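## Task

Take the mug out of the drawer that holds it and put it into the open drawer of the wide cabinet, then push every drawer fully shut. The mug must not drop more than a few centimetres or be struck hard. Cabinets must stay roughly where they were, and the robot must not tip over or finish leaning. Anything that stays in place only because the robot is holding it does not count.

## Robot and tools

Robot: a Hello Robot Stretch 3 with one arm. It has a two-wheel base (0.33 m long, 0.34 m wide), a lift that slides up a mast, and a telescoping arm that reaches out to the robot's RIGHT side. The arm cannot move the gripper forward, so the base has to drive. On-the-spot turns pivot 0.05 m behind the base's front edge. When the arm is retracted and the wrist is folded, a turn sweeps a radius of 0.28 m. An unfolded, level gripper reaches beyond that radius. Loose objects may sometimes get nudged by outside forces.

Frames: the base frame has its origin on the floor between the drive wheels, with x forward, y left and z up. hand_pose is reported in this frame, at the point where the closed fingertips meet. The odometry frame is the base frame as it stood when the scene began. Heading is positive to the left and runs from -3.142 to 3.142. Odometry counts wheel turns, so wheel slip shows up as travel.

execute_actions: its "actions" list holds either zero actions or exactly one. An empty list only returns the state and images. "cameras" picks head_camera, nav_camera, wrist_camera or all. Leaving it out or passing null gives all cameras, and [] gives none. An action may contain "base", "joints", "contact_limits" or a combination. These motions start together but may finish at different times.
- base: exactly one relative command per action. {"translate_m": d} is a straight drive of d metres from the current position, forward positive, range -1 to 1. {"rotate_rad": d} is a turn in place, counter-clockwise (left) positive, range -3.2 to 3.2. The base cannot move sideways. Offsets count from the position in the most recent state report.
- joints: one dictionary of absolute targets keyed by joint name. lift_m is 0 to 1.1 m (arm height). arm_m is 0 to 0.52 m (extension). wrist_yaw_rad is -1.345 to 4.42: 0 points along the arm, positive swings toward the front, and 3.0 is folded over the base. wrist_pitch_rad is -1.57 to 0.451: 0 is level, and negative tips the fingertips downward. wrist_roll_rad is -2.911 to 2.911, and at 0 the fingers sit side by side. gripper_m is -0.089 to 0.179, and larger means wider. The real fingertip gap is about 0.007 less when nearly closed, about 0.025 less when fully open, and 0 below 0.007. head_pan_rad is -3.953 to 1.73: 0 faces forward, positive turns left, and -1.57 looks along the arm. head_tilt_rad is -1.53 to 0.419, and negative looks down. A joint or base you leave out can keep pushing toward its earlier target without any status showing it.
- contact_limits: only arm_m is allowed, given as a motor effort percent from 1 to 100. The arm motion halts (contact_stop) once effort reaches that level, with a negative sign when retracting. Low values are gentle, but values that are too low stop the arm right away. Values above the maximum are clipped.
If a key is unknown or a value is out of range, the whole call is rejected and nothing moves. If a call reports a stop, the rest of your execute_actions, wait and finished_scene calls in that reply are skipped.

wait {"seconds": 0-10}: issues no new command and returns the same result as an empty action. zoom_image {"camera", "region": [x0,y0,x1,y1]}: shows a larger view of a region of that camera's latest full image. Pixels count from the top-left corner, and the region can be at most 504x504. finished_scene {"scene": n}: ends the current scene for good and reports success. The next scene's task arrives with it. Replying without calling a tool ends every remaining scene. If you pick up from a summary, start by sending an empty execute_actions call.

Results: base_status and joint_status report how each motion ended. "done" for the base only means the wheels finished turning. "off_target" means the motion stopped short and may still be pushing. After contact_stop, time_out or torque_fault, the old target is dropped. The arm and lift stop on firm contact and then go slack until you command them again. A slack lift can sink under load or get pushed upward when you close the fingers against a surface. The base, wrist and head never stop on contact. A wrist servo that strains for several seconds shuts off for 10 s (torque_fault). on_its_own lists things you did not command. Its "held at" is a target, not a measured position, and it flags motor efforts outside their rest range, which points to a load or contact. motor_effort is a percentage, positive toward higher joint values, with the peak in brackets. It carries a fixed bias and some noise. Positive wheel effort drives the robot forward. lidar_m gives 12 distances in 30-degree sectors, starting straight ahead and going counter-clockwise (4th is left, 7th behind, 10th right). The scan is a single plane 0.17 m above the floor covering 0.15 to 12 m, and "-" means nothing was detected. It does not see glass, and the robot's own body hides some sectors. wrist_depth_mm and head_depth_mm are 7x7 grids of median depths, with the head grid rotated sideways. base_tilt is in degrees, positive when leaning forward or right, with up to about 4 degrees of fixed bias. turned_by_wheels and turned_by_imu give the turn since the last report.

Cameras: head_camera and nav_camera are mounted on the head and follow pan and tilt. wrist_camera is on the gripper. The calibration block provides K, distortion and T_world_to_cam for each camera, with small per-scene errors. Errors grow for the wrist camera when the arm is extended.

Gripping: to hold an object, command gripper_m smaller than the object's width. To let go, command at least 0.02 more than the value where the fingers made contact. Neither the gripper reading nor "done" confirms that you are holding something. Squeezing too hard trips a force limiter, so send a different value to grip again.

Speed: the base is fast (0.30 m/s, 1.9 rad/s) only when the arm is stowed, meaning lift_m below 0.30, arm_m below 0.03 and wrist_yaw_rad above 2.54. Otherwise it is limited to 0.10 m/s and 0.63 rad/s.

Avoid: folding or unfolding the wrist except with lift_m between 0.32 and 0.95, wrist_pitch_rad -0.4 and roll near 0. Once folded, the lift may drop to 0.25. If yaw is below -0.4, keep pitch at -0.5 or lower. Pushing with the arm against something solid while the gripper is above about 0.45 m can tip the robot, and a repeat push or a higher contact limit makes this worse. Do not drive while the gripper holds or hooks a fixed object. Avoid snagging furniture, especially when reversing. If base_tilt shows a lean, undo the last move in small steps, free the gripper, and lower the lift to about 0.2. Do not drop objects, slam drawers or shove cabinets. Before finishing a scene, release the object and back the gripper away.

Each tool is called after "Emit:" as a command line: name --argument value for each argument, lists and objects as JSON in quotes; but a table of rows of numbers goes row by row, as --pt "numbers of a row", without its own name.

## Session

Emit:
execute_actions --actions '[]'

Scene clock: 0.00 s.
base_odometry: x=+0.000 y=+0.000 heading=+0.000 (m, m, rad; odometry frame)
turned_by_wheels: +0.000 (rad since the last result)
turned_by_imu: +0.000 (rad since the last result)
base_tilt: forward=-2.6 right=+0.5 (deg)
lidar_m: 1.36 1.58 1.88 1.89 2.20 1.94 1.38 2.31 2.46 2.34 2.08 1.83
head_depth_mm: 1708 1691 1690 1682 1687 1655 1665 / 1755 1758 1761 1737 1720 1521 1446 / 1810 1826 1814 1809 1772 1290 1313 / 1848 1877 1875 1868 1829 1335 1355 / 1849 1981 1960 1950 1905 1382 1421 / 1835 2043 2049 2034 1982 1442 1465 / 1822 2136 2121 2103 2073 1496 1526
base_status: not commanded
joint_positions: lift_m=+0.500 arm_m=-0.002 wrist_yaw_rad=+3.002 wrist_pitch_rad=-0.553 wrist_roll_rad=+0.003 gripper_m=+0.037 head_pan_rad=-0.012 head_tilt_rad=-0.021
joint_status: not commanded
motor_effort: left_wheel=+1 right_wheel=+0 lift_m=+41 arm_m=+1 wrist_yaw_rad=+0 wrist_pitch_rad=+5 wrist_roll_rad=+0 gripper_m=+0 head_pan_rad=+0 head_tilt_rad=+2 (%)
hand_pose: x=+0.0074 y=+0.0602 z=+0.4840 quat_wxyz=(+0.241, +0.693, +0.145, +0.664) (m; base frame)
wrist_depth_mm: - - - - - - - / - - - - - - - / - - - - - - - / 888 874 906 912 912 958 940 / 756 749 - 777 794 783 804 / 662 668 - 672 669 685 688 / 582 582 - 597 597 611 601
pictures: head_camera (sideways: a quarter turn clockwise sets it upright), nav_camera (sideways: a quarter turn counterclockwise sets it upright), wrist_camera
Images, in order (width x height): head_camera 896x504, nav_camera 672x504, wrist_camera 644x364.

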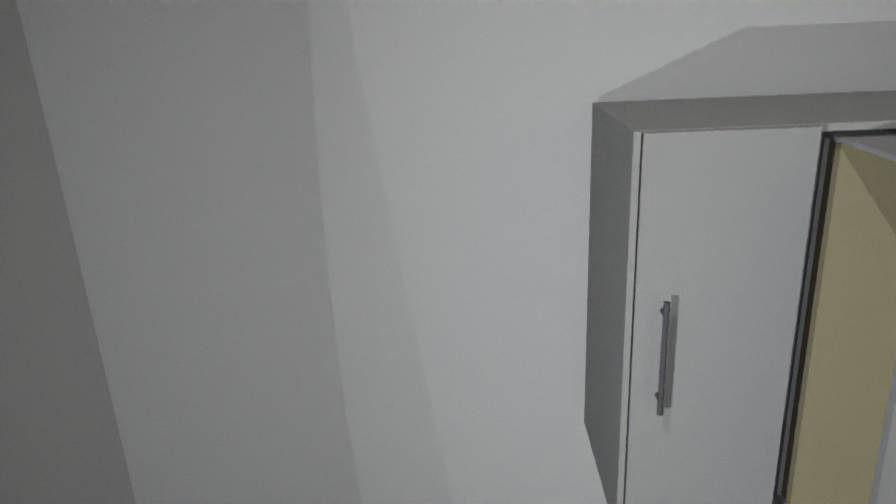

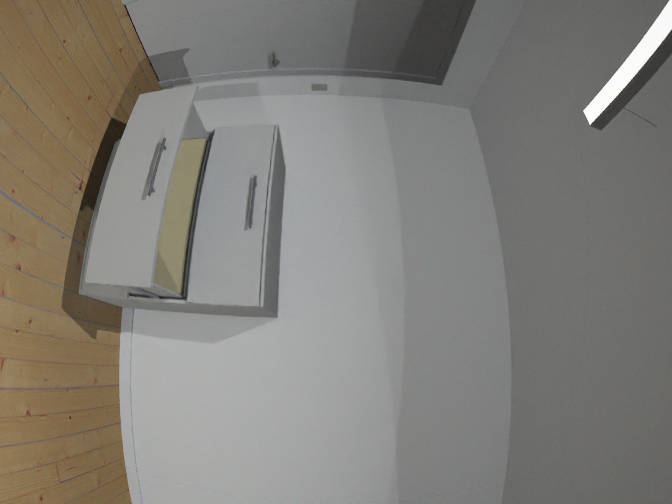

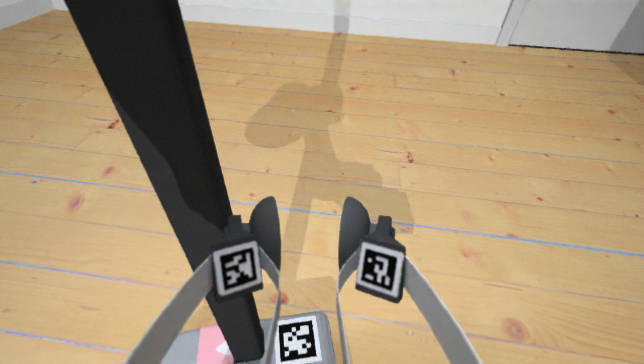

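Emit:
execute_actions --actions '[{"joints": {"head_pan_rad": -1.57, "head_tilt_rad": -0.5}}]' --cameras '["head_camera", "nav_camera"]'

Emit:
execute_actions --actions '[{"joints": {"head_pan_rad": -3.14, "head_tilt_rad": -0.5}}]' --cameras '["head_camera", "nav_camera"]'

Emit:
execute_actions --actions '[{"joints": {"head_pan_rad": 1.57, "head_tilt_rad": -0.5}}]' --cameras '["head_camera", "nav_camera"]'

Scene clock: 6.57 s.
base_odometry: x=+0.000 y=+0.000 heading=+0.000 (m, m, rad; odometry frame)
turned_by_wheels: +0.000 (rad since the last result)
turned_by_imu: +0.000 (rad since the last result)
base_tilt: forward=-2.6 right=+0.5 (deg)
lidar_m: 1.36 1.58 1.88 1.89 2.19 1.94 1.37 2.31 2.46 2.34 2.07 1.83
head_depth_mm: 2370 2556 2712 2811 2146 1687 1386 / 2463 2596 2820 2935 2175 1700 1394 / 2509 2716 2945 3046 2184 1693 1396 / 2620 2802 2550 2588 2200 1711 1402 / 2708 2896 2447 2603 2216 1718 1415 / 2823 3014 3254 3148 2240 1735 1421 / 2640 2728 2812 2817 2254 1749 1426
base_status: not commanded
joint_positions: lift_m=+0.500 arm_m=-0.002 wrist_yaw_rad=+3.002 wrist_pitch_rad=-0.553 wrist_roll_rad=+0.003 gripper_m=+0.037 head_pan_rad=-1.563 head_tilt_rad=-0.494
joint_status: all done
motor_effort: left_wheel=+0(0) right_wheel=+0(0) lift_m=+42(42) arm_m=+1(1) wrist_yaw_rad=+0(0) wrist_pitch_rad=+5(5) wrist_roll_rad=+0(0) gripper_m=+0(1) head_pan_rad=-3(53) head_tilt_rad=-4(39) (%)
hand_pose: x=+0.0074 y=+0.0602 z=+0.4840 quat_wxyz=(+0.241, +0.693, +0.145, +0.664) (m; base frame)
wrist_depth_mm: - - - - - - - / - - - - - - - / - - - - - - - / 887 895 897 905 897 947 924 / 747 755 - 771 788 799 789 / 649 672 - 667 668 686 686 / 587 588 - 599 599 605 610
pictures: head_camera (sideways: a quarter turn clockwise sets it upright), nav_camera (sideways: a quarter turn counterclockwise sets it upright)
camera_calibration (this result's frames):
head_camera: T_world_to_cam=[[0.0332862, 0.437848, -0.898433, 1.18833], [0.997923, 0.0350496, 0.0540535, -0.0666086], [0.0551569, -0.898366, -0.435771, 0.519075], [0, 0, 0, 1]] pos_world=[-0.00171544, -0.0516549, 1.29743]
nav_camera: T_world_to_cam=[[0.00486226, -0.427096, 0.904193, -1.13551], [-0.999864, -0.0163203, -0.00233216, 0.0612522], [0.0157528, -0.904059, -0.427117, 0.512376], [0, 0, 0, 1]] pos_world=[0.0586937, -0.0207537, 1.24571]
Images, in order (width x height): head_camera 896x504, nav_camera 672x504.

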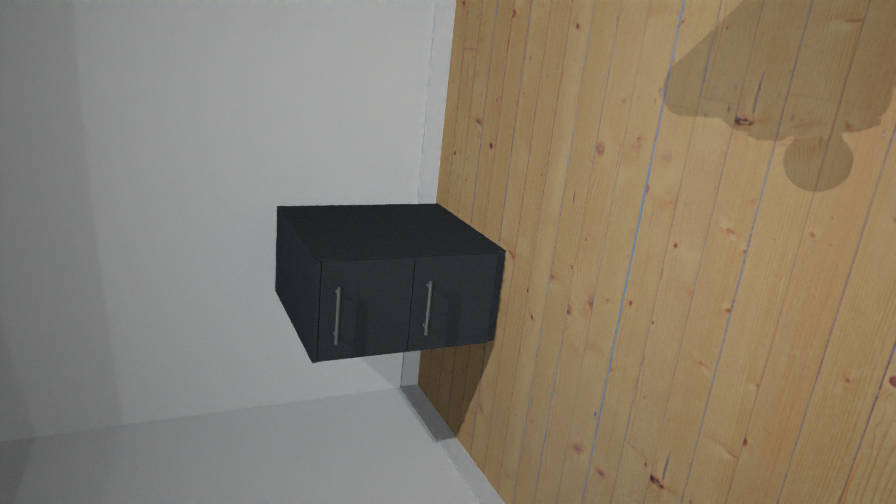

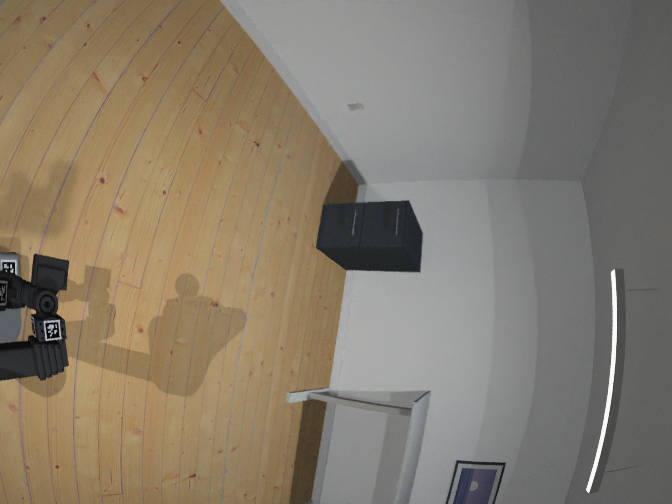

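Scene clock: 7.87 s.
base_odometry: x=+0.000 y=+0.000 heading=+0.000 (m, m, rad; odometry frame)
turned_by_wheels: +0.000 (rad since the last result)
turned_by_imu: +0.000 (rad since the last result)
base_tilt: forward=-2.6 right=+0.4 (deg)
lidar_m: 1.36 1.58 1.88 1.88 2.20 1.94 1.37 2.30 2.46 2.35 2.07 1.83
head_depth_mm: 1595 1711 1827 1972 2065 1678 1381 / 1645 1752 1893 2001 2079 1688 1383 / 1695 1825 1983 1539 1570 1680 1392 / 1746 1879 2008 1628 1341 1710 1397 / 1814 1962 2109 2218 1299 1713 1411 / 1888 2013 2202 2391 2072 1728 1414 / 1949 2120 2300 2533 2270 1743 1420
base_status: not commanded
joint_positions: lift_m=+0.500 arm_m=-0.002 wrist_yaw_rad=+3.002 wrist_pitch_rad=-0.553 wrist_roll_rad=+0.003 gripper_m=+0.037 head_pan_rad=-3.133 head_tilt_rad=-0.494
joint_status: all done
motor_effort: left_wheel=+1(0) right_wheel=+0(0) lift_m=+41(42) arm_m=+1(1) wrist_yaw_rad=+0(0) wrist_pitch_rad=+5(6) wrist_roll_rad=+0(0) gripper_m=+0(0) head_pan_rad=-5(52) head_tilt_rad=-4(4) (%)
hand_pose: x=+0.0074 y=+0.0602 z=+0.4840 quat_wxyz=(+0.241, +0.693, +0.145, +0.664) (m; base frame)
wrist_depth_mm: - - - - - - - / - - - - - - - / - - - - - - - / 874 893 909 898 921 934 953 / 740 769 - 772 795 791 813 / 655 660 - 674 672 692 676 / 588 592 - 596 593 599 609
pictures: head_camera (sideways: a quarter turn clockwise sets it upright), nav_camera (sideways: a quarter turn counterclockwise sets it upright)
camera_calibration (this result's frames):
head_camera: T_world_to_cam=[[0.43808, -0.0329389, -0.898332, 1.18573], [0.0358247, -0.997895, 0.0540597, -0.0607478], [-0.898222, -0.055865, -0.435978, 0.525159], [0, 0, 0, 1]] pos_world=[-0.04556, 0.00777471, 1.29742]
nav_camera: T_world_to_cam=[[-0.427299, -0.00520112, 0.904095, -1.13275], [-0.0171088, 0.999851, -0.00233406, 0.0552599], [-0.903948, -0.0164653, -0.427325, 0.518257], [0, 0, 0, 1]] pos_world=[-0.0145992, -0.05261, 1.2457]
Images, in order (width x height): head_camera 896x504, nav_camera 672x504.

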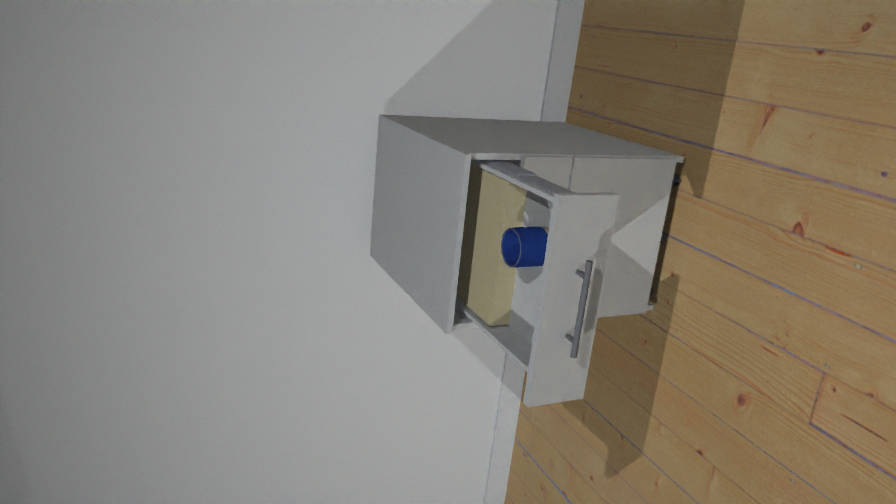

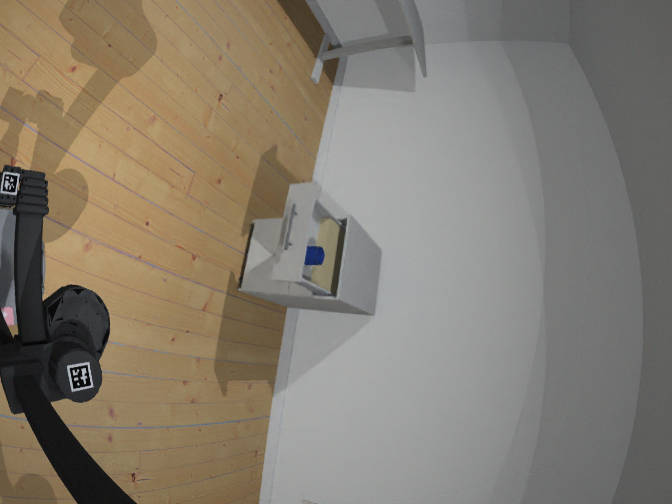

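Scene clock: 10.47 s.
base_odometry: x=+0.000 y=+0.000 heading=+0.000 (m, m, rad; odometry frame)
turned_by_wheels: +0.000 (rad since the last result)
turned_by_imu: +0.000 (rad since the last result)
base_tilt: forward=-2.7 right=+0.4 (deg)
lidar_m: 1.36 1.58 1.88 1.89 2.20 1.94 1.38 2.30 2.46 2.34 2.07 1.83
head_depth_mm: 1538 1644 1760 1898 2017 1682 1384 / 1581 1691 1825 1979 2073 1691 1392 / 1629 1750 1880 2046 2159 1699 1395 / 1677 1807 1922 2107 2186 1710 1401 / 1732 1866 2023 2200 2209 1724 1407 / 1789 1944 2085 2309 2239 1732 1418 / 1848 1993 2179 2403 2252 1745 1436
base_status: not commanded
joint_positions: lift_m=+0.500 arm_m=-0.002 wrist_yaw_rad=+3.002 wrist_pitch_rad=-0.553 wrist_roll_rad=+0.003 gripper_m=+0.037 head_pan_rad=+1.563 head_tilt_rad=-0.494
joint_status: all done
motor_effort: left_wheel=+0(0) right_wheel=+1(1) lift_m=+41(42) arm_m=+1(1) wrist_yaw_rad=+0(0) wrist_pitch_rad=+5(5) wrist_roll_rad=+0(0) gripper_m=+1(0) head_pan_rad=+4(53) head_tilt_rad=-4(5) (%)
hand_pose: x=+0.0074 y=+0.0602 z=+0.4840 quat_wxyz=(+0.241, +0.693, +0.145, +0.664) (m; base frame)
wrist_depth_mm: - - - - - - - / - - - - - - - / - - - - - - - / 870 896 909 929 919 923 948 / 748 760 - 765 793 784 802 / 664 668 - 664 677 681 699 / 583 586 - 597 599 604 614
pictures: head_camera (sideways: a quarter turn clockwise sets it upright), nav_camera (sideways: a quarter turn counterclockwise sets it upright)
camera_calibration (this result's frames):
head_camera: T_world_to_cam=[[-0.0403187, -0.437463, -0.898332, 1.18865], [-0.998357, -0.0189986, 0.0540597, -0.0544393], [-0.0407162, 0.899036, -0.435978, 0.519928], [0, 0, 0, 1]] pos_world=[0.0147444, 0.0515216, 1.29742]
nav_camera: T_world_to_cam=[[0.00200237, 0.427327, 0.904095, -1.13536], [0.999997, 0.000252386, -0.00233407, 0.0490555], [-0.00122559, 0.904097, -0.427325, 0.51275], [0, 0, 0, 1]] pos_world=[-0.0461535, 0.0215831, 1.2457]
Images, in order (width x height): head_camera 896x504, nav_camera 672x504.

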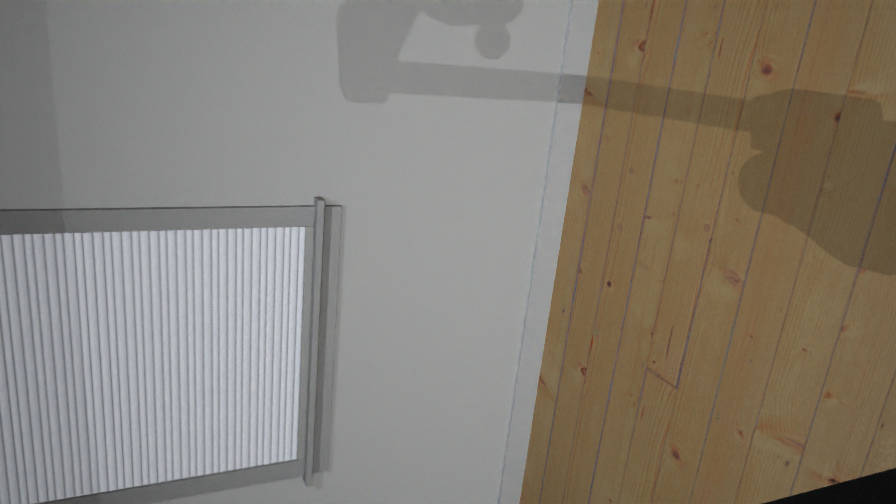

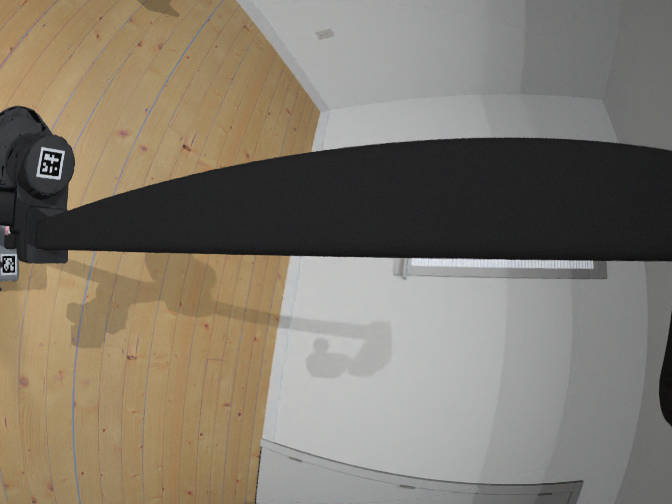

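Emit:
execute_actions --actions '[{"base": {"rotate_rad": 0.316}, "joints": {"lift_m": 0.27, "wrist_pitch_rad": -0.4, "head_pan_rad": -1.57, "head_tilt_rad": -0.7}}]' --cameras '[]'

Emit:
execute_actions --actions '[{"base": {"translate_m": -0.757}}]' --cameras '[]'

Emit:
execute_actions --actions '[{"base": {"rotate_rad": -2.196}}]' --cameras '["head_camera", "nav_camera"]'

Scene clock: 33.23 s.
base_odometry: x=+0.000 y=+0.000 heading=+0.316 (m, m, rad; odometry frame)
turned_by_wheels: +0.316 (rad since the last result)
turned_by_imu: +0.321 (rad since the last result)
base_tilt: forward=-2.7 right=+0.4 (deg)
lidar_m: 1.43 1.91 1.88 2.02 1.97 1.38 1.43 2.91 2.41 2.34 1.86 1.36
head_depth_mm: 2579 2201 2491 2121 1701 1414 1223 / 2747 2294 2510 2139 1714 1429 1230 / 2866 3120 2870 2155 1721 1435 1238 / 2542 2803 2859 2189 1734 1444 1239 / 2298 2483 2652 2183 1755 1454 1253 / 2070 2217 2410 2219 1758 1455 1251 / 1886 2011 2154 2204 1777 1463 1256
base_status: done
joint_positions: lift_m=+0.270 arm_m=-0.002 wrist_yaw_rad=+3.002 wrist_pitch_rad=-0.419 wrist_roll_rad=+0.003 gripper_m=+0.037 head_pan_rad=-1.563 head_tilt_rad=-0.692
joint_status: all done
motor_effort: left_wheel=-2(5) right_wheel=+5(10) lift_m=+24(35) arm_m=+1(0) wrist_yaw_rad=-1(0) wrist_pitch_rad=+9(8) wrist_roll_rad=+0(0) gripper_m=+0(0) head_pan_rad=-4(52) head_tilt_rad=-6(28) (%)
hand_pose: x=+0.0101 y=+0.0789 z=+0.2829 quat_wxyz=(+0.196, +0.701, +0.098, +0.679) (m; base frame)
wrist_depth_mm: - - - - - - - / - - - - - - - / 863 - 903 901 934 910 940 / 667 680 694 696 703 708 724 / 545 556 - 566 579 577 585 / 467 480 - - 478 485 489 / - - - - 412 422 422
pictures: none
No camera images: the call's "cameras" was empty. Leave "cameras" out to get every camera's image.

Scene clock: 37.40 s.
base_odometry: x=-0.720 y=-0.235 heading=+0.316 (m, m, rad; odometry frame)
turned_by_wheels: +0.000 (rad since the last result)
turned_by_imu: +0.000 (rad since the last result)
base_tilt: forward=-2.6 right=+0.4 (deg)
lidar_m: 2.09 2.36 2.32 1.72 0.73 0.72 1.42 2.09 2.00 2.28 2.48 2.08
head_depth_mm: 2191 2383 2568 2103 1703 1416 1222 / 2326 2552 2710 2161 1710 1431 1226 / 2505 2572 2747 2169 1730 1433 1229 / 2624 2274 2509 2169 1735 1444 1241 / 2837 2307 2537 2191 1748 1451 1243 / 2790 2974 2951 2201 1760 1459 1245 / 2561 2686 2780 2214 1774 1472 1259
base_status: done
joint_positions: lift_m=+0.270 arm_m=-0.002 wrist_yaw_rad=+3.002 wrist_pitch_rad=-0.419 wrist_roll_rad=+0.003 gripper_m=+0.037 head_pan_rad=-1.563 head_tilt_rad=-0.692
joint_status: not commanded
motor_effort: left_wheel=-2(8) right_wheel=+5(9) lift_m=+24(25) arm_m=+1(0) wrist_yaw_rad=+0(0) wrist_pitch_rad=+8(9) wrist_roll_rad=+0(0) gripper_m=+0(1) head_pan_rad=-4(4) head_tilt_rad=-5(5) (%)
hand_pose: x=+0.0101 y=+0.0789 z=+0.2830 quat_wxyz=(+0.195, +0.701, +0.098, +0.679) (m; base frame)
wrist_depth_mm: - - - - - - - / - - - - - - - / 871 - 898 911 926 935 960 / 673 670 689 685 702 715 723 / 557 552 - 567 574 578 591 / 467 482 - - 474 481 489 / - - - - 418 418 423
pictures: none
No camera images: the call's "cameras" was empty. Leave "cameras" out to get every camera's image.

Scene clock: 40.00 s.
base_odometry: x=-0.720 y=-0.235 heading=-1.880 (m, m, rad; odometry frame)
turned_by_wheels: -2.196 (rad since the last result)
turned_by_imu: -2.231 (rad since the last result)
base_tilt: forward=-2.7 right=+0.4 (deg)
lidar_m: 2.00 2.28 2.44 2.45 2.20 2.42 2.33 1.90 1.38 0.72 0.74 1.86
head_depth_mm: 1112 1229 1372 1559 1681 1423 1196 / 1115 1225 1378 1504 1004 861 709 / 1117 1235 1331 1084 937 831 687 / 1118 1237 1344 1094 941 842 689 / 1117 1236 1350 1099 950 868 685 / 1125 1239 1388 1523 978 872 710 / 1127 1243 1389 1585 1713 1466 1204
base_status: done
joint_positions: lift_m=+0.270 arm_m=-0.002 wrist_yaw_rad=+3.002 wrist_pitch_rad=-0.419 wrist_roll_rad=+0.003 gripper_m=+0.037 head_pan_rad=-1.563 head_tilt_rad=-0.692
joint_status: not commanded
motor_effort: left_wheel=+3(9) right_wheel=-5(11) lift_m=+25(25) arm_m=+0(1) wrist_yaw_rad=+0(0) wrist_pitch_rad=+8(8) wrist_roll_rad=+0(0) gripper_m=+0(1) head_pan_rad=-5(4) head_tilt_rad=-5(5) (%)
hand_pose: x=+0.0101 y=+0.0789 z=+0.2830 quat_wxyz=(+0.195, +0.701, +0.098, +0.679) (m; base frame)
wrist_depth_mm: - - - - - - - / - - - - - - - / 861 - 901 905 916 942 939 / 673 680 693 697 701 719 725 / 550 558 - 564 572 580 581 / 465 487 - - 478 483 489 / - - - - 413 419 417
pictures: head_camera (sideways: a quarter turn clockwise sets it upright), nav_camera (sideways: a quarter turn counterclockwise sets it upright)
camera_calibration (this result's frames):
head_camera: T_world_to_cam=[[0.0322672, 0.606159, -0.794689, 1.05306], [0.998025, 0.0233288, 0.0583177, -0.0721462], [0.053889, -0.795002, -0.604209, 0.738235], [0, 0, 0, 1]] pos_world=[-0.00175817, -0.0497382, 1.28711]
nav_camera: T_world_to_cam=[[0.0058972, -0.596766, 0.802394, -1.00276], [-0.999878, -0.0151489, -0.00391814, 0.0633163], [0.0144936, -0.802272, -0.596782, 0.733137], [0, 0, 0, 1]] pos_world=[0.0585962, -0.00928106, 1.24238]
Images, in order (width x height): head_camera 896x504, nav_camera 672x504.

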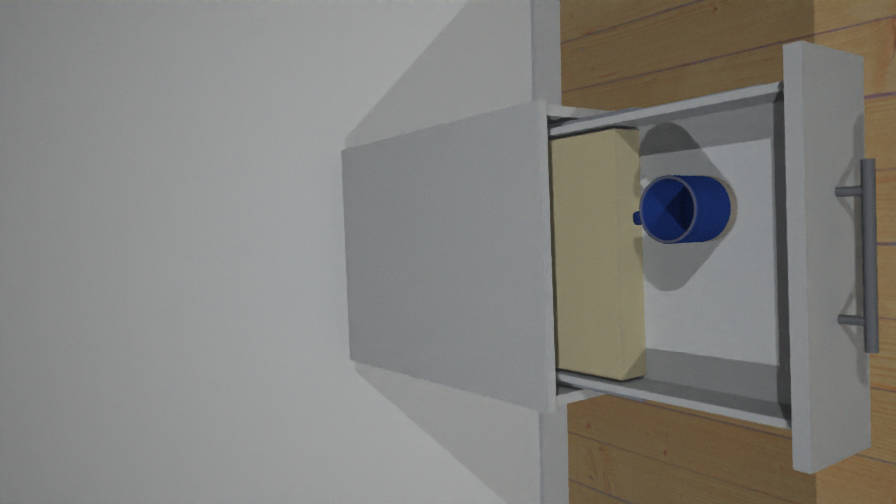

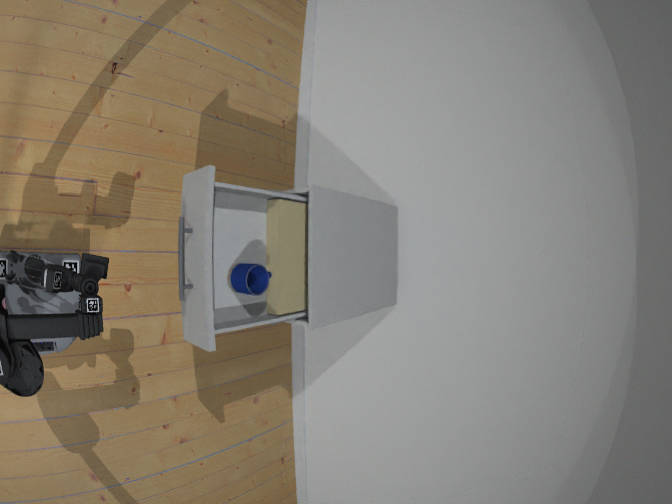

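Emit:
execute_actions --actions '[{"joints": {"lift_m": 0.9}}]' --cameras '[]'

Emit:
execute_actions --actions '[{"joints": {"wrist_yaw_rad": 0.0, "gripper_m": 0.15}}]' --cameras '[]'

Emit:
execute_actions --actions '[{"joints": {"wrist_pitch_rad": -1.5, "arm_m": 0.25}}]'

Scene clock: 57.23 s.
base_odometry: x=-0.720 y=-0.235 heading=-1.880 (m, m, rad; odometry frame)
turned_by_wheels: +0.000 (rad since the last result)
turned_by_imu: +0.000 (rad since the last result)
base_tilt: forward=-2.7 right=+0.5 (deg)
lidar_m: 2.00 2.28 2.43 2.45 2.19 2.42 2.33 1.90 1.38 0.72 0.74 1.86
head_depth_mm: 1109 1227 1374 1549 1682 - - / 1112 1231 1376 1498 1005 902 - / 1118 1230 1327 1082 936 858 - / 1122 1236 1338 1091 944 881 - / 1125 1238 1346 1100 949 889 - / 1123 1245 1389 1514 981 869 711 / 1126 1245 1389 1574 1725 1466 1208
base_status: not commanded
joint_positions: lift_m=+0.900 arm_m=-0.002 wrist_yaw_rad=+3.002 wrist_pitch_rad=-0.418 wrist_roll_rad=+0.003 gripper_m=+0.037 head_pan_rad=-1.563 head_tilt_rad=-0.692
joint_status: all done
motor_effort: left_wheel=+3(3) right_wheel=-5(3) lift_m=+54(56) arm_m=+0(0) wrist_yaw_rad=+0(0) wrist_pitch_rad=+8(8) wrist_roll_rad=+0(0) gripper_m=+0(1) head_pan_rad=-4(4) head_tilt_rad=-5(4) (%)
hand_pose: x=+0.0101 y=+0.0789 z=+0.9122 quat_wxyz=(+0.195, +0.701, +0.098, +0.679) (m; base frame)
wrist_depth_mm: - - - - - - - / - - - - - - - / - - - - - - - / - - - - - - - / - - - - - - - / - - - - - - - / - - - - - - -
pictures: none
No camera images: the call's "cameras" was empty. Leave "cameras" out to get every camera's image.

Scene clock: 59.73 s.
base_odometry: x=-0.720 y=-0.235 heading=-1.880 (m, m, rad; odometry frame)
turned_by_wheels: +0.000 (rad since the last result)
turned_by_imu: +0.000 (rad since the last result)
base_tilt: forward=-2.7 right=+0.4 (deg)
lidar_m: 2.01 2.28 2.44 2.45 2.19 2.42 2.32 1.89 1.38 0.72 0.74 1.86
head_depth_mm: 1111 1230 1369 1558 1694 - - / 1114 1229 1370 1500 1591 1462 - / 1115 1238 1335 1084 955 - - / 1117 1230 1334 1093 944 842 686 / 1119 1237 1350 1098 952 868 687 / 1121 1246 1384 1509 983 870 710 / 1123 1244 1397 1575 1723 1471 1211
base_status: not commanded
joint_positions: lift_m=+0.900 arm_m=-0.002 wrist_yaw_rad=+0.002 wrist_pitch_rad=-0.418 wrist_roll_rad=+0.003 gripper_m=+0.150 head_pan_rad=-1.563 head_tilt_rad=-0.692
joint_status: all done
motor_effort: left_wheel=+3(3) right_wheel=-4(5) lift_m=+54(54) arm_m=+0(0) wrist_yaw_rad=-2(2) wrist_pitch_rad=+8(8) wrist_roll_rad=+0(0) gripper_m=+0(84) head_pan_rad=-4(5) head_tilt_rad=-5(4) (%)
hand_pose: x=-0.0211 y=-0.3676 z=+0.9122 quat_wxyz=(+0.691, +0.147, -0.692, -0.147) (m; base frame)
wrist_depth_mm: 955 965 954 964 1000 986 995 / - - - - - - - / - - 857 871 - - - / - - 662 670 - - - / - - 641 647 - - - / - 581 599 592 - - - / - 546 522 508 - - -
pictures: none
No camera images: the call's "cameras" was empty. Leave "cameras" out to get every camera's image.

Scene clock: 62.80 s.
base_odometry: x=-0.720 y=-0.235 heading=-1.880 (m, m, rad; odometry frame)
turned_by_wheels: +0.000 (rad since the last result)
turned_by_imu: +0.000 (rad since the last result)
base_tilt: forward=-2.7 right=+0.4 (deg)
lidar_m: 2.01 2.28 2.44 2.45 2.20 2.42 2.33 1.91 1.38 0.72 0.74 1.86
head_depth_mm: 1115 1220 1328 - 1681 1422 1193 / 1114 1229 1327 - 1578 838 707 / 1117 1238 1355 - - 831 686 / 1118 1235 1340 1099 942 827 684 / 1119 1240 1350 1102 947 867 686 / 1126 1242 1390 1510 976 870 708 / 1126 1249 1395 1600 1719 1465 1205
base_status: not commanded
joint_positions: lift_m=+0.900 arm_m=+0.250 wrist_yaw_rad=+0.000 wrist_pitch_rad=-1.496 wrist_roll_rad=+0.003 gripper_m=+0.150 head_pan_rad=-1.563 head_tilt_rad=-0.692
joint_status: all done
motor_effort: left_wheel=+3(3) right_wheel=-5(5) lift_m=+54(55) arm_m=+4(3) wrist_yaw_rad=+0(2) wrist_pitch_rad=-2(7) wrist_roll_rad=+0(0) gripper_m=+0(1) head_pan_rad=-4(5) head_tilt_rad=-5(5) (%)
hand_pose: x=-0.0216 y=-0.3899 z=+0.7809 quat_wxyz=(+0.518, +0.480, -0.519, -0.482) (m; base frame)
wrist_depth_mm: 884 389 394 393 899 882 932 / 882 398 403 408 925 942 954 / 909 406 410 414 942 934 964 / 931 368 352 418 422 970 969 / 945 944 962 960 982 987 984 / 967 987 996 - 988 - - / 993 994 - - - - -
pictures: head_camera (sideways: a quarter turn clockwise sets it upright), nav_camera (sideways: a quarter turn counterclockwise sets it upright), wrist_camera
camera_calibration (this result's frames):
head_camera: T_world_to_cam=[[0.0322672, 0.606159, -0.794689, 1.05306], [0.998025, 0.0233288, 0.0583177, -0.0721462], [0.053889, -0.795002, -0.604209, 0.738235], [0, 0, 0, 1]] pos_world=[-0.00175817, -0.0497382, 1.28711]
nav_camera: T_world_to_cam=[[0.0058972, -0.596766, 0.802393, -1.00276], [-0.999878, -0.0151489, -0.00391814, 0.0633163], [0.0144936, -0.802272, -0.596783, 0.733137], [0, 0, 0, 1]] pos_world=[0.0585962, -0.00928105, 1.24238]
wrist_camera: T_world_to_cam=[[-0.999973, -0.00517317, -0.00512514, -0.020483], [-0.00585004, 0.989802, 0.142333, 0.302693], [0.00433656, 0.142359, -0.989806, 0.994731], [0, 0, 0, 1]] pos_world=[-0.0230253, -0.441321, 0.941402]
Images, in order (width x height): head_camera 896x504, nav_camera 672x504, wrist_camera 644x364.

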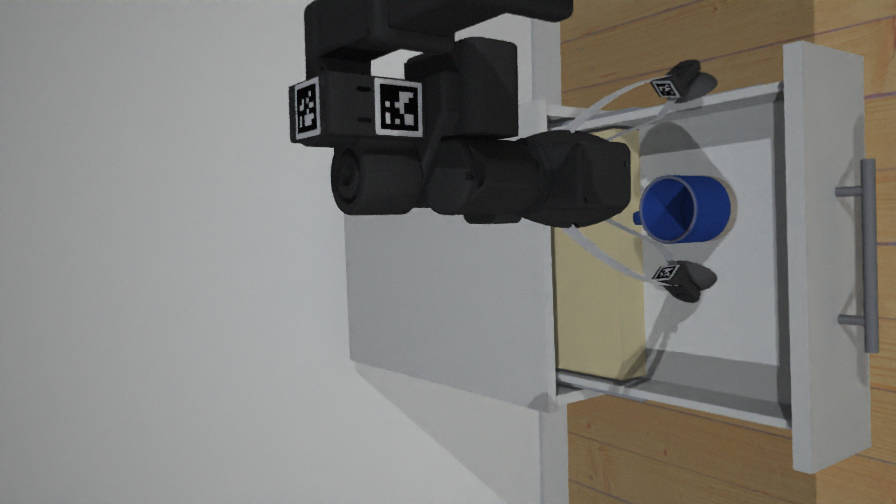

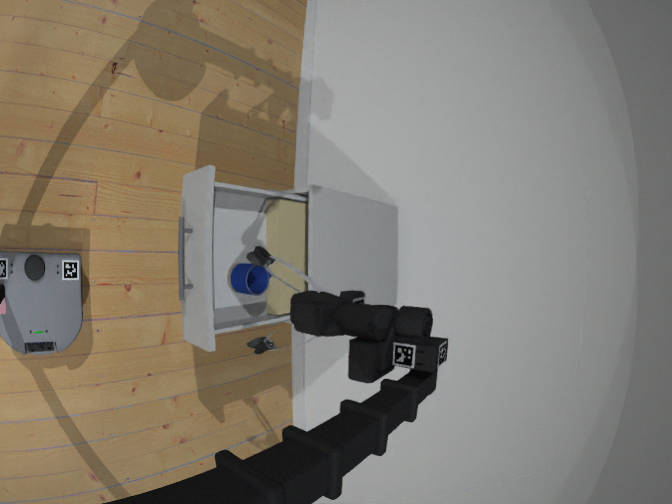

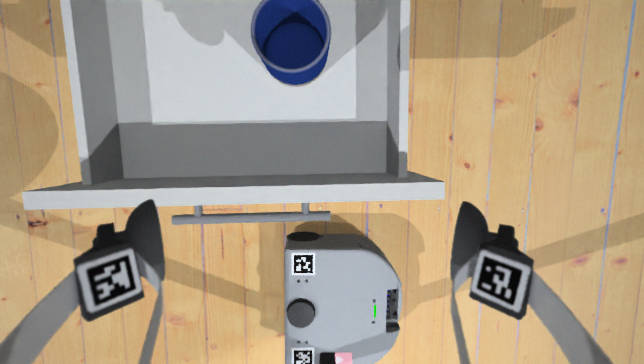

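Emit:
execute_actions --actions '[{"base": {"translate_m": 0.02}, "joints": {"arm_m": 0.395, "lift_m": 0.8, "gripper_m": 0.135}}]' --cameras '["head_camera", "wrist_camera"]'

Scene clock: 90.47 s.
base_odometry: x=-0.726 y=-0.254 heading=-1.880 (m, m, rad; odometry frame)
turned_by_wheels: +0.000 (rad since the last result)
turned_by_imu: +0.000 (rad since the last result)
base_tilt: forward=-2.7 right=+0.4 (deg)
lidar_m: 1.99 2.26 2.41 2.45 2.26 2.44 2.35 1.90 1.38 0.72 0.74 1.86
head_depth_mm: 1112 1226 1384 1524 - 1402 1151 / 1116 1227 1358 - 957 831 707 / 1121 1233 1336 - 934 823 685 / 1116 1233 1335 1095 945 844 685 / 1124 1238 1348 1099 949 866 684 / 1120 1240 1388 1553 1667 1357 707 / 1127 1247 1387 1571 1711 1464 1235
base_status: done
joint_positions: lift_m=+0.800 arm_m=+0.395 wrist_yaw_rad=+0.000 wrist_pitch_rad=-1.497 wrist_roll_rad=+0.003 gripper_m=+0.135 head_pan_rad=-1.563 head_tilt_rad=-0.692
joint_status: all done
motor_effort: left_wheel=+2(6) right_wheel=-5(7) lift_m=+24(48) arm_m=+4(6) wrist_yaw_rad=+0(1) wrist_pitch_rad=-1(2) wrist_roll_rad=+0(0) gripper_m=+1(60) head_pan_rad=-4(4) head_tilt_rad=-6(5) (%)
hand_pose: x=-0.0216 y=-0.5346 z=+0.6819 quat_wxyz=(+0.517, +0.480, -0.519, -0.482) (m; base frame)
wrist_depth_mm: 250 252 253 256 255 811 824 / 278 303 308 310 300 825 843 / 291 311 314 313 315 845 866 / 288 316 317 314 323 858 880 / 297 321 325 327 331 882 893 / 295 - 333 338 336 916 915 / 317 314 310 307 289 919 925
pictures: head_camera (sideways: a quarter turn clockwise sets it upright), wrist_camera
camera_calibration (this result's frames):
head_camera: T_world_to_cam=[[0.0322671, 0.606159, -0.794689, 1.05306], [0.998025, 0.0233289, 0.0583177, -0.0721462], [0.0538891, -0.795002, -0.604209, 0.738235], [0, 0, 0, 1]] pos_world=[-0.00175816, -0.0497382, 1.28711]
wrist_camera: T_world_to_cam=[[-0.999974, -0.00510771, -0.0051305, -0.0217004], [-0.00579067, 0.989649, 0.143395, 0.459231], [0.00434497, 0.143421, -0.989652, 0.917747], [0, 0, 0, 1]] pos_world=[-0.0230282, -0.586212, 0.842288]
Images, in order (width x height): head_camera 896x504, wrist_camera 644x364.

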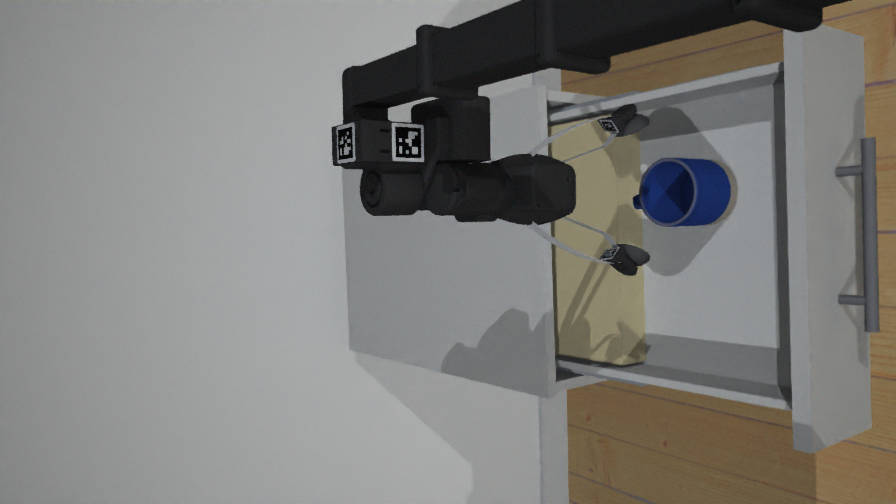

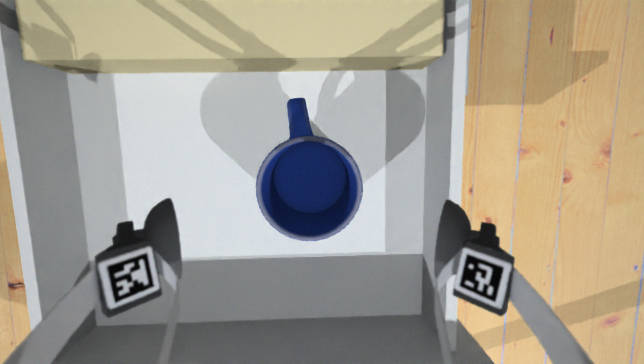

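Emit:
execute_actions --actions '[{"joints": {"arm_m": 0.405, "lift_m": 0.685}}]' --cameras '["head_camera", "wrist_camera"]'

Scene clock: 100.23 s.
base_odometry: x=-0.726 y=-0.254 heading=-1.880 (m, m, rad; odometry frame)
turned_by_wheels: +0.000 (rad since the last result)
turned_by_imu: +0.000 (rad since the last result)
base_tilt: forward=-2.6 right=+0.5 (deg)
lidar_m: 1.98 2.26 2.41 2.45 2.25 2.44 2.34 1.90 1.38 0.72 0.74 1.86
head_depth_mm: 1113 1228 1370 1566 1690 - - / 1118 1235 1368 1480 908 825 708 / 1113 1234 1337 1162 - 819 685 / 1118 1230 1337 1095 940 844 686 / 1122 1237 1353 1103 947 868 685 / 1120 1240 1390 1543 1670 1363 708 / 1124 1248 1394 1576 1712 1467 1233
base_status: not commanded
joint_positions: lift_m=+0.685 arm_m=+0.405 wrist_yaw_rad=+0.000 wrist_pitch_rad=-1.497 wrist_roll_rad=+0.003 gripper_m=+0.135 head_pan_rad=-1.563 head_tilt_rad=-0.692
joint_status: all done
motor_effort: left_wheel=+2(3) right_wheel=-5(4) lift_m=+24(23) arm_m=+4(2) wrist_yaw_rad=+0(0) wrist_pitch_rad=-1(1) wrist_roll_rad=+0(0) gripper_m=+0(0) head_pan_rad=-5(4) head_tilt_rad=-4(6) (%)
hand_pose: x=-0.0216 y=-0.5446 z=+0.5669 quat_wxyz=(+0.517, +0.480, -0.519, -0.482) (m; base frame)
wrist_depth_mm: 155 156 158 160 163 163 704 / 193 194 195 197 199 185 726 / 197 198 200 201 204 186 740 / 201 202 202 198 207 187 762 / 205 205 192 202 170 177 766 / 210 - 156 172 216 167 785 / 215 216 218 139 222 206 813
pictures: head_camera (sideways: a quarter turn clockwise sets it upright), wrist_camera
camera_calibration (this result's frames):
head_camera: T_world_to_cam=[[0.0322671, 0.606159, -0.794689, 1.05306], [0.998025, 0.023329, 0.0583177, -0.0721462], [0.0538891, -0.795002, -0.604209, 0.738235], [0, 0, 0, 1]] pos_world=[-0.00175816, -0.0497382, 1.28711]
wrist_camera: T_world_to_cam=[[-0.999974, -0.00510643, -0.00513145, -0.02234], [-0.00579039, 0.989621, 0.143586, 0.485449], [0.00434498, 0.143612, -0.989624, 0.805453], [0, 0, 0, 1]] pos_world=[-0.0230282, -0.596197, 0.727278]
Images, in order (width x height): head_camera 896x504, wrist_camera 644x364.

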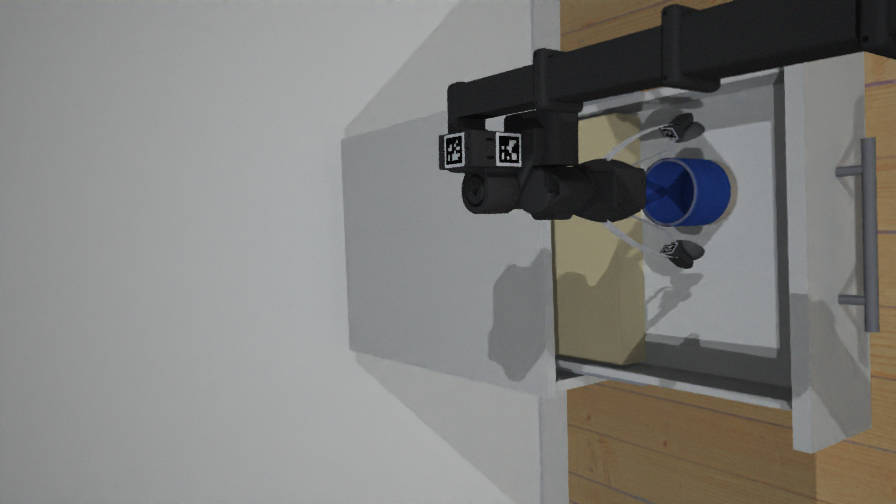

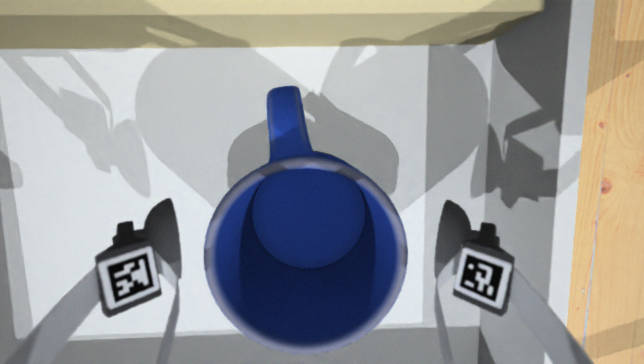

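Emit:
execute_actions --actions '[{"joints": {"gripper_m": 0.05}}]' --cameras '["wrist_camera"]'

Emit:
execute_actions --actions '[{"joints": {"lift_m": 0.85}}]' --cameras '["head_camera", "wrist_camera"]'

Scene clock: 104.90 s.
base_odometry: x=-0.726 y=-0.254 heading=-1.880 (m, m, rad; odometry frame)
turned_by_wheels: +0.000 (rad since the last result)
turned_by_imu: +0.000 (rad since the last result)
base_tilt: forward=-2.6 right=+0.4 (deg)
lidar_m: 1.99 2.26 2.41 2.45 2.26 2.43 2.34 1.90 1.38 0.72 0.74 1.86
head_depth_mm: 1113 1230 1370 1556 1688 - - / 1110 1231 1376 1475 910 825 708 / 1113 1235 1329 1164 - 819 686 / 1120 1240 1337 1092 942 846 685 / 1118 1237 1347 1103 949 868 687 / 1126 1244 1393 1556 1657 1370 707 / 1126 1245 1395 1585 1727 1473 1239
base_status: not commanded
joint_positions: lift_m=+0.685 arm_m=+0.405 wrist_yaw_rad=+0.000 wrist_pitch_rad=-1.499 wrist_roll_rad=+0.003 gripper_m=+0.051 head_pan_rad=-1.563 head_tilt_rad=-0.692
joint_status: all done
motor_effort: left_wheel=+3(3) right_wheel=-7(6) lift_m=+24(24) arm_m=+4(4) wrist_yaw_rad=+0(0) wrist_pitch_rad=+0(1) wrist_roll_rad=+0(0) gripper_m=-20(94) head_pan_rad=-3(5) head_tilt_rad=-5(5) (%)
hand_pose: x=-0.0216 y=-0.5439 z=+0.5669 quat_wxyz=(+0.517, +0.481, -0.518, -0.483) (m; base frame)
wrist_depth_mm: 155 156 159 160 163 163 711 / 195 195 198 198 200 186 722 / 199 200 202 202 205 188 735 / 202 204 205 199 208 189 752 / 207 208 166 203 153 189 775 / 212 211 148 172 147 178 799 / 216 217 219 139 223 208 802
pictures: wrist_camera
camera_calibration (this result's frames):
wrist_camera: T_world_to_cam=[[-0.999974, -0.00510144, -0.0051438, -0.0223271], [-0.00579817, 0.989256, 0.146075, 0.483197], [0.00434334, 0.146101, -0.98926, 0.806521], [0, 0, 0, 1]] pos_world=[-0.0230278, -0.595954, 0.727161]
Images, in order (width x height): wrist_camera 644x364.

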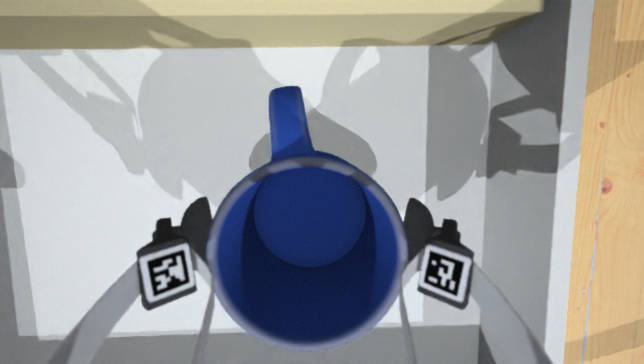

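Scene clock: 107.23 s.
base_odometry: x=-0.726 y=-0.254 heading=-1.880 (m, m, rad; odometry frame)
turned_by_wheels: +0.000 (rad since the last result)
turned_by_imu: +0.000 (rad since the last result)
base_tilt: forward=-2.7 right=+0.4 (deg)
lidar_m: 1.99 2.26 2.41 2.44 2.26 2.44 2.35 1.90 1.38 0.72 0.74 1.86
head_depth_mm: 1110 1224 1351 - 1650 1420 1153 / 1115 1231 - 1075 960 834 709 / 1117 1232 1312 - 753 857 686 / 1118 1236 1333 1095 921 862 686 / 1123 1238 1343 1101 947 868 685 / 1123 1247 1398 1549 1664 1366 707 / 1125 1244 1385 1580 1729 1469 1236
base_status: not commanded
joint_positions: lift_m=+0.849 arm_m=+0.405 wrist_yaw_rad=+0.000 wrist_pitch_rad=-1.500 wrist_roll_rad=+0.003 gripper_m=+0.051 head_pan_rad=-1.563 head_tilt_rad=-0.692
joint_status: all done
motor_effort: left_wheel=+2(3) right_wheel=-4(7) lift_m=+57(60) arm_m=+3(4) wrist_yaw_rad=+0(1) wrist_pitch_rad=+0(1) wrist_roll_rad=+0(0) gripper_m=-17(20) head_pan_rad=-4(3) head_tilt_rad=-4(5) (%)
hand_pose: x=-0.0216 y=-0.5438 z=+0.7309 quat_wxyz=(+0.517, +0.481, -0.518, -0.483) (m; base frame)
wrist_depth_mm: 296 297 298 302 302 863 858 / 327 301 303 305 309 883 879 / 867 357 361 362 365 881 907 / 871 368 366 203 373 915 944 / 890 373 167 208 154 925 947 / 923 363 154 171 154 969 962 / 922 324 307 146 316 983 981
pictures: head_camera (sideways: a quarter turn clockwise sets it upright), wrist_camera
camera_calibration (this result's frames):
head_camera: T_world_to_cam=[[0.0322658, 0.606347, -0.794546, 1.05287], [0.998026, 0.023315, 0.0583215, -0.0721511], [0.0538879, -0.794859, -0.604397, 0.73848], [0, 0, 0, 1]] pos_world=[-0.00175819, -0.0497347, 1.2871]
wrist_camera: T_world_to_cam=[[-0.999974, -0.00508745, -0.00514757, -0.0214724], [-0.00578805, 0.98915, 0.146797, 0.458513], [0.00434489, 0.146823, -0.989153, 0.969041], [0, 0, 0, 1]] pos_world=[-0.0230283, -0.595925, 0.891111]
Images, in order (width x height): head_camera 896x504, wrist_camera 644x364.

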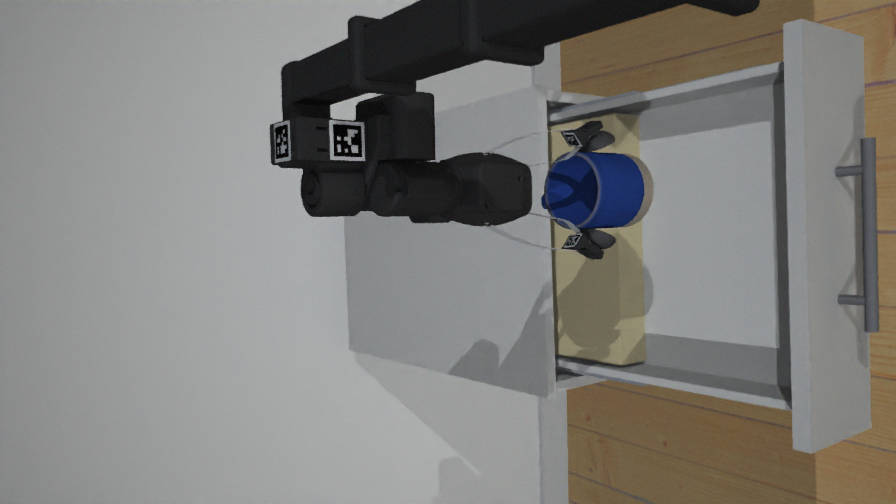

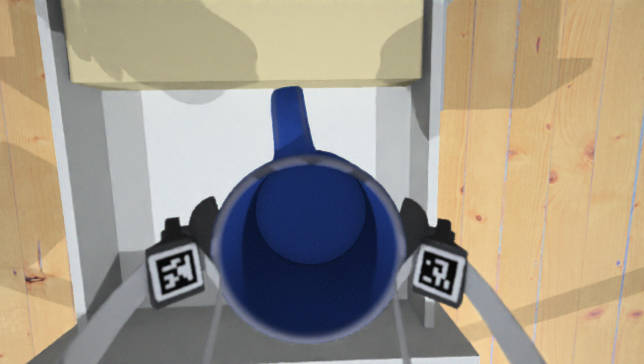

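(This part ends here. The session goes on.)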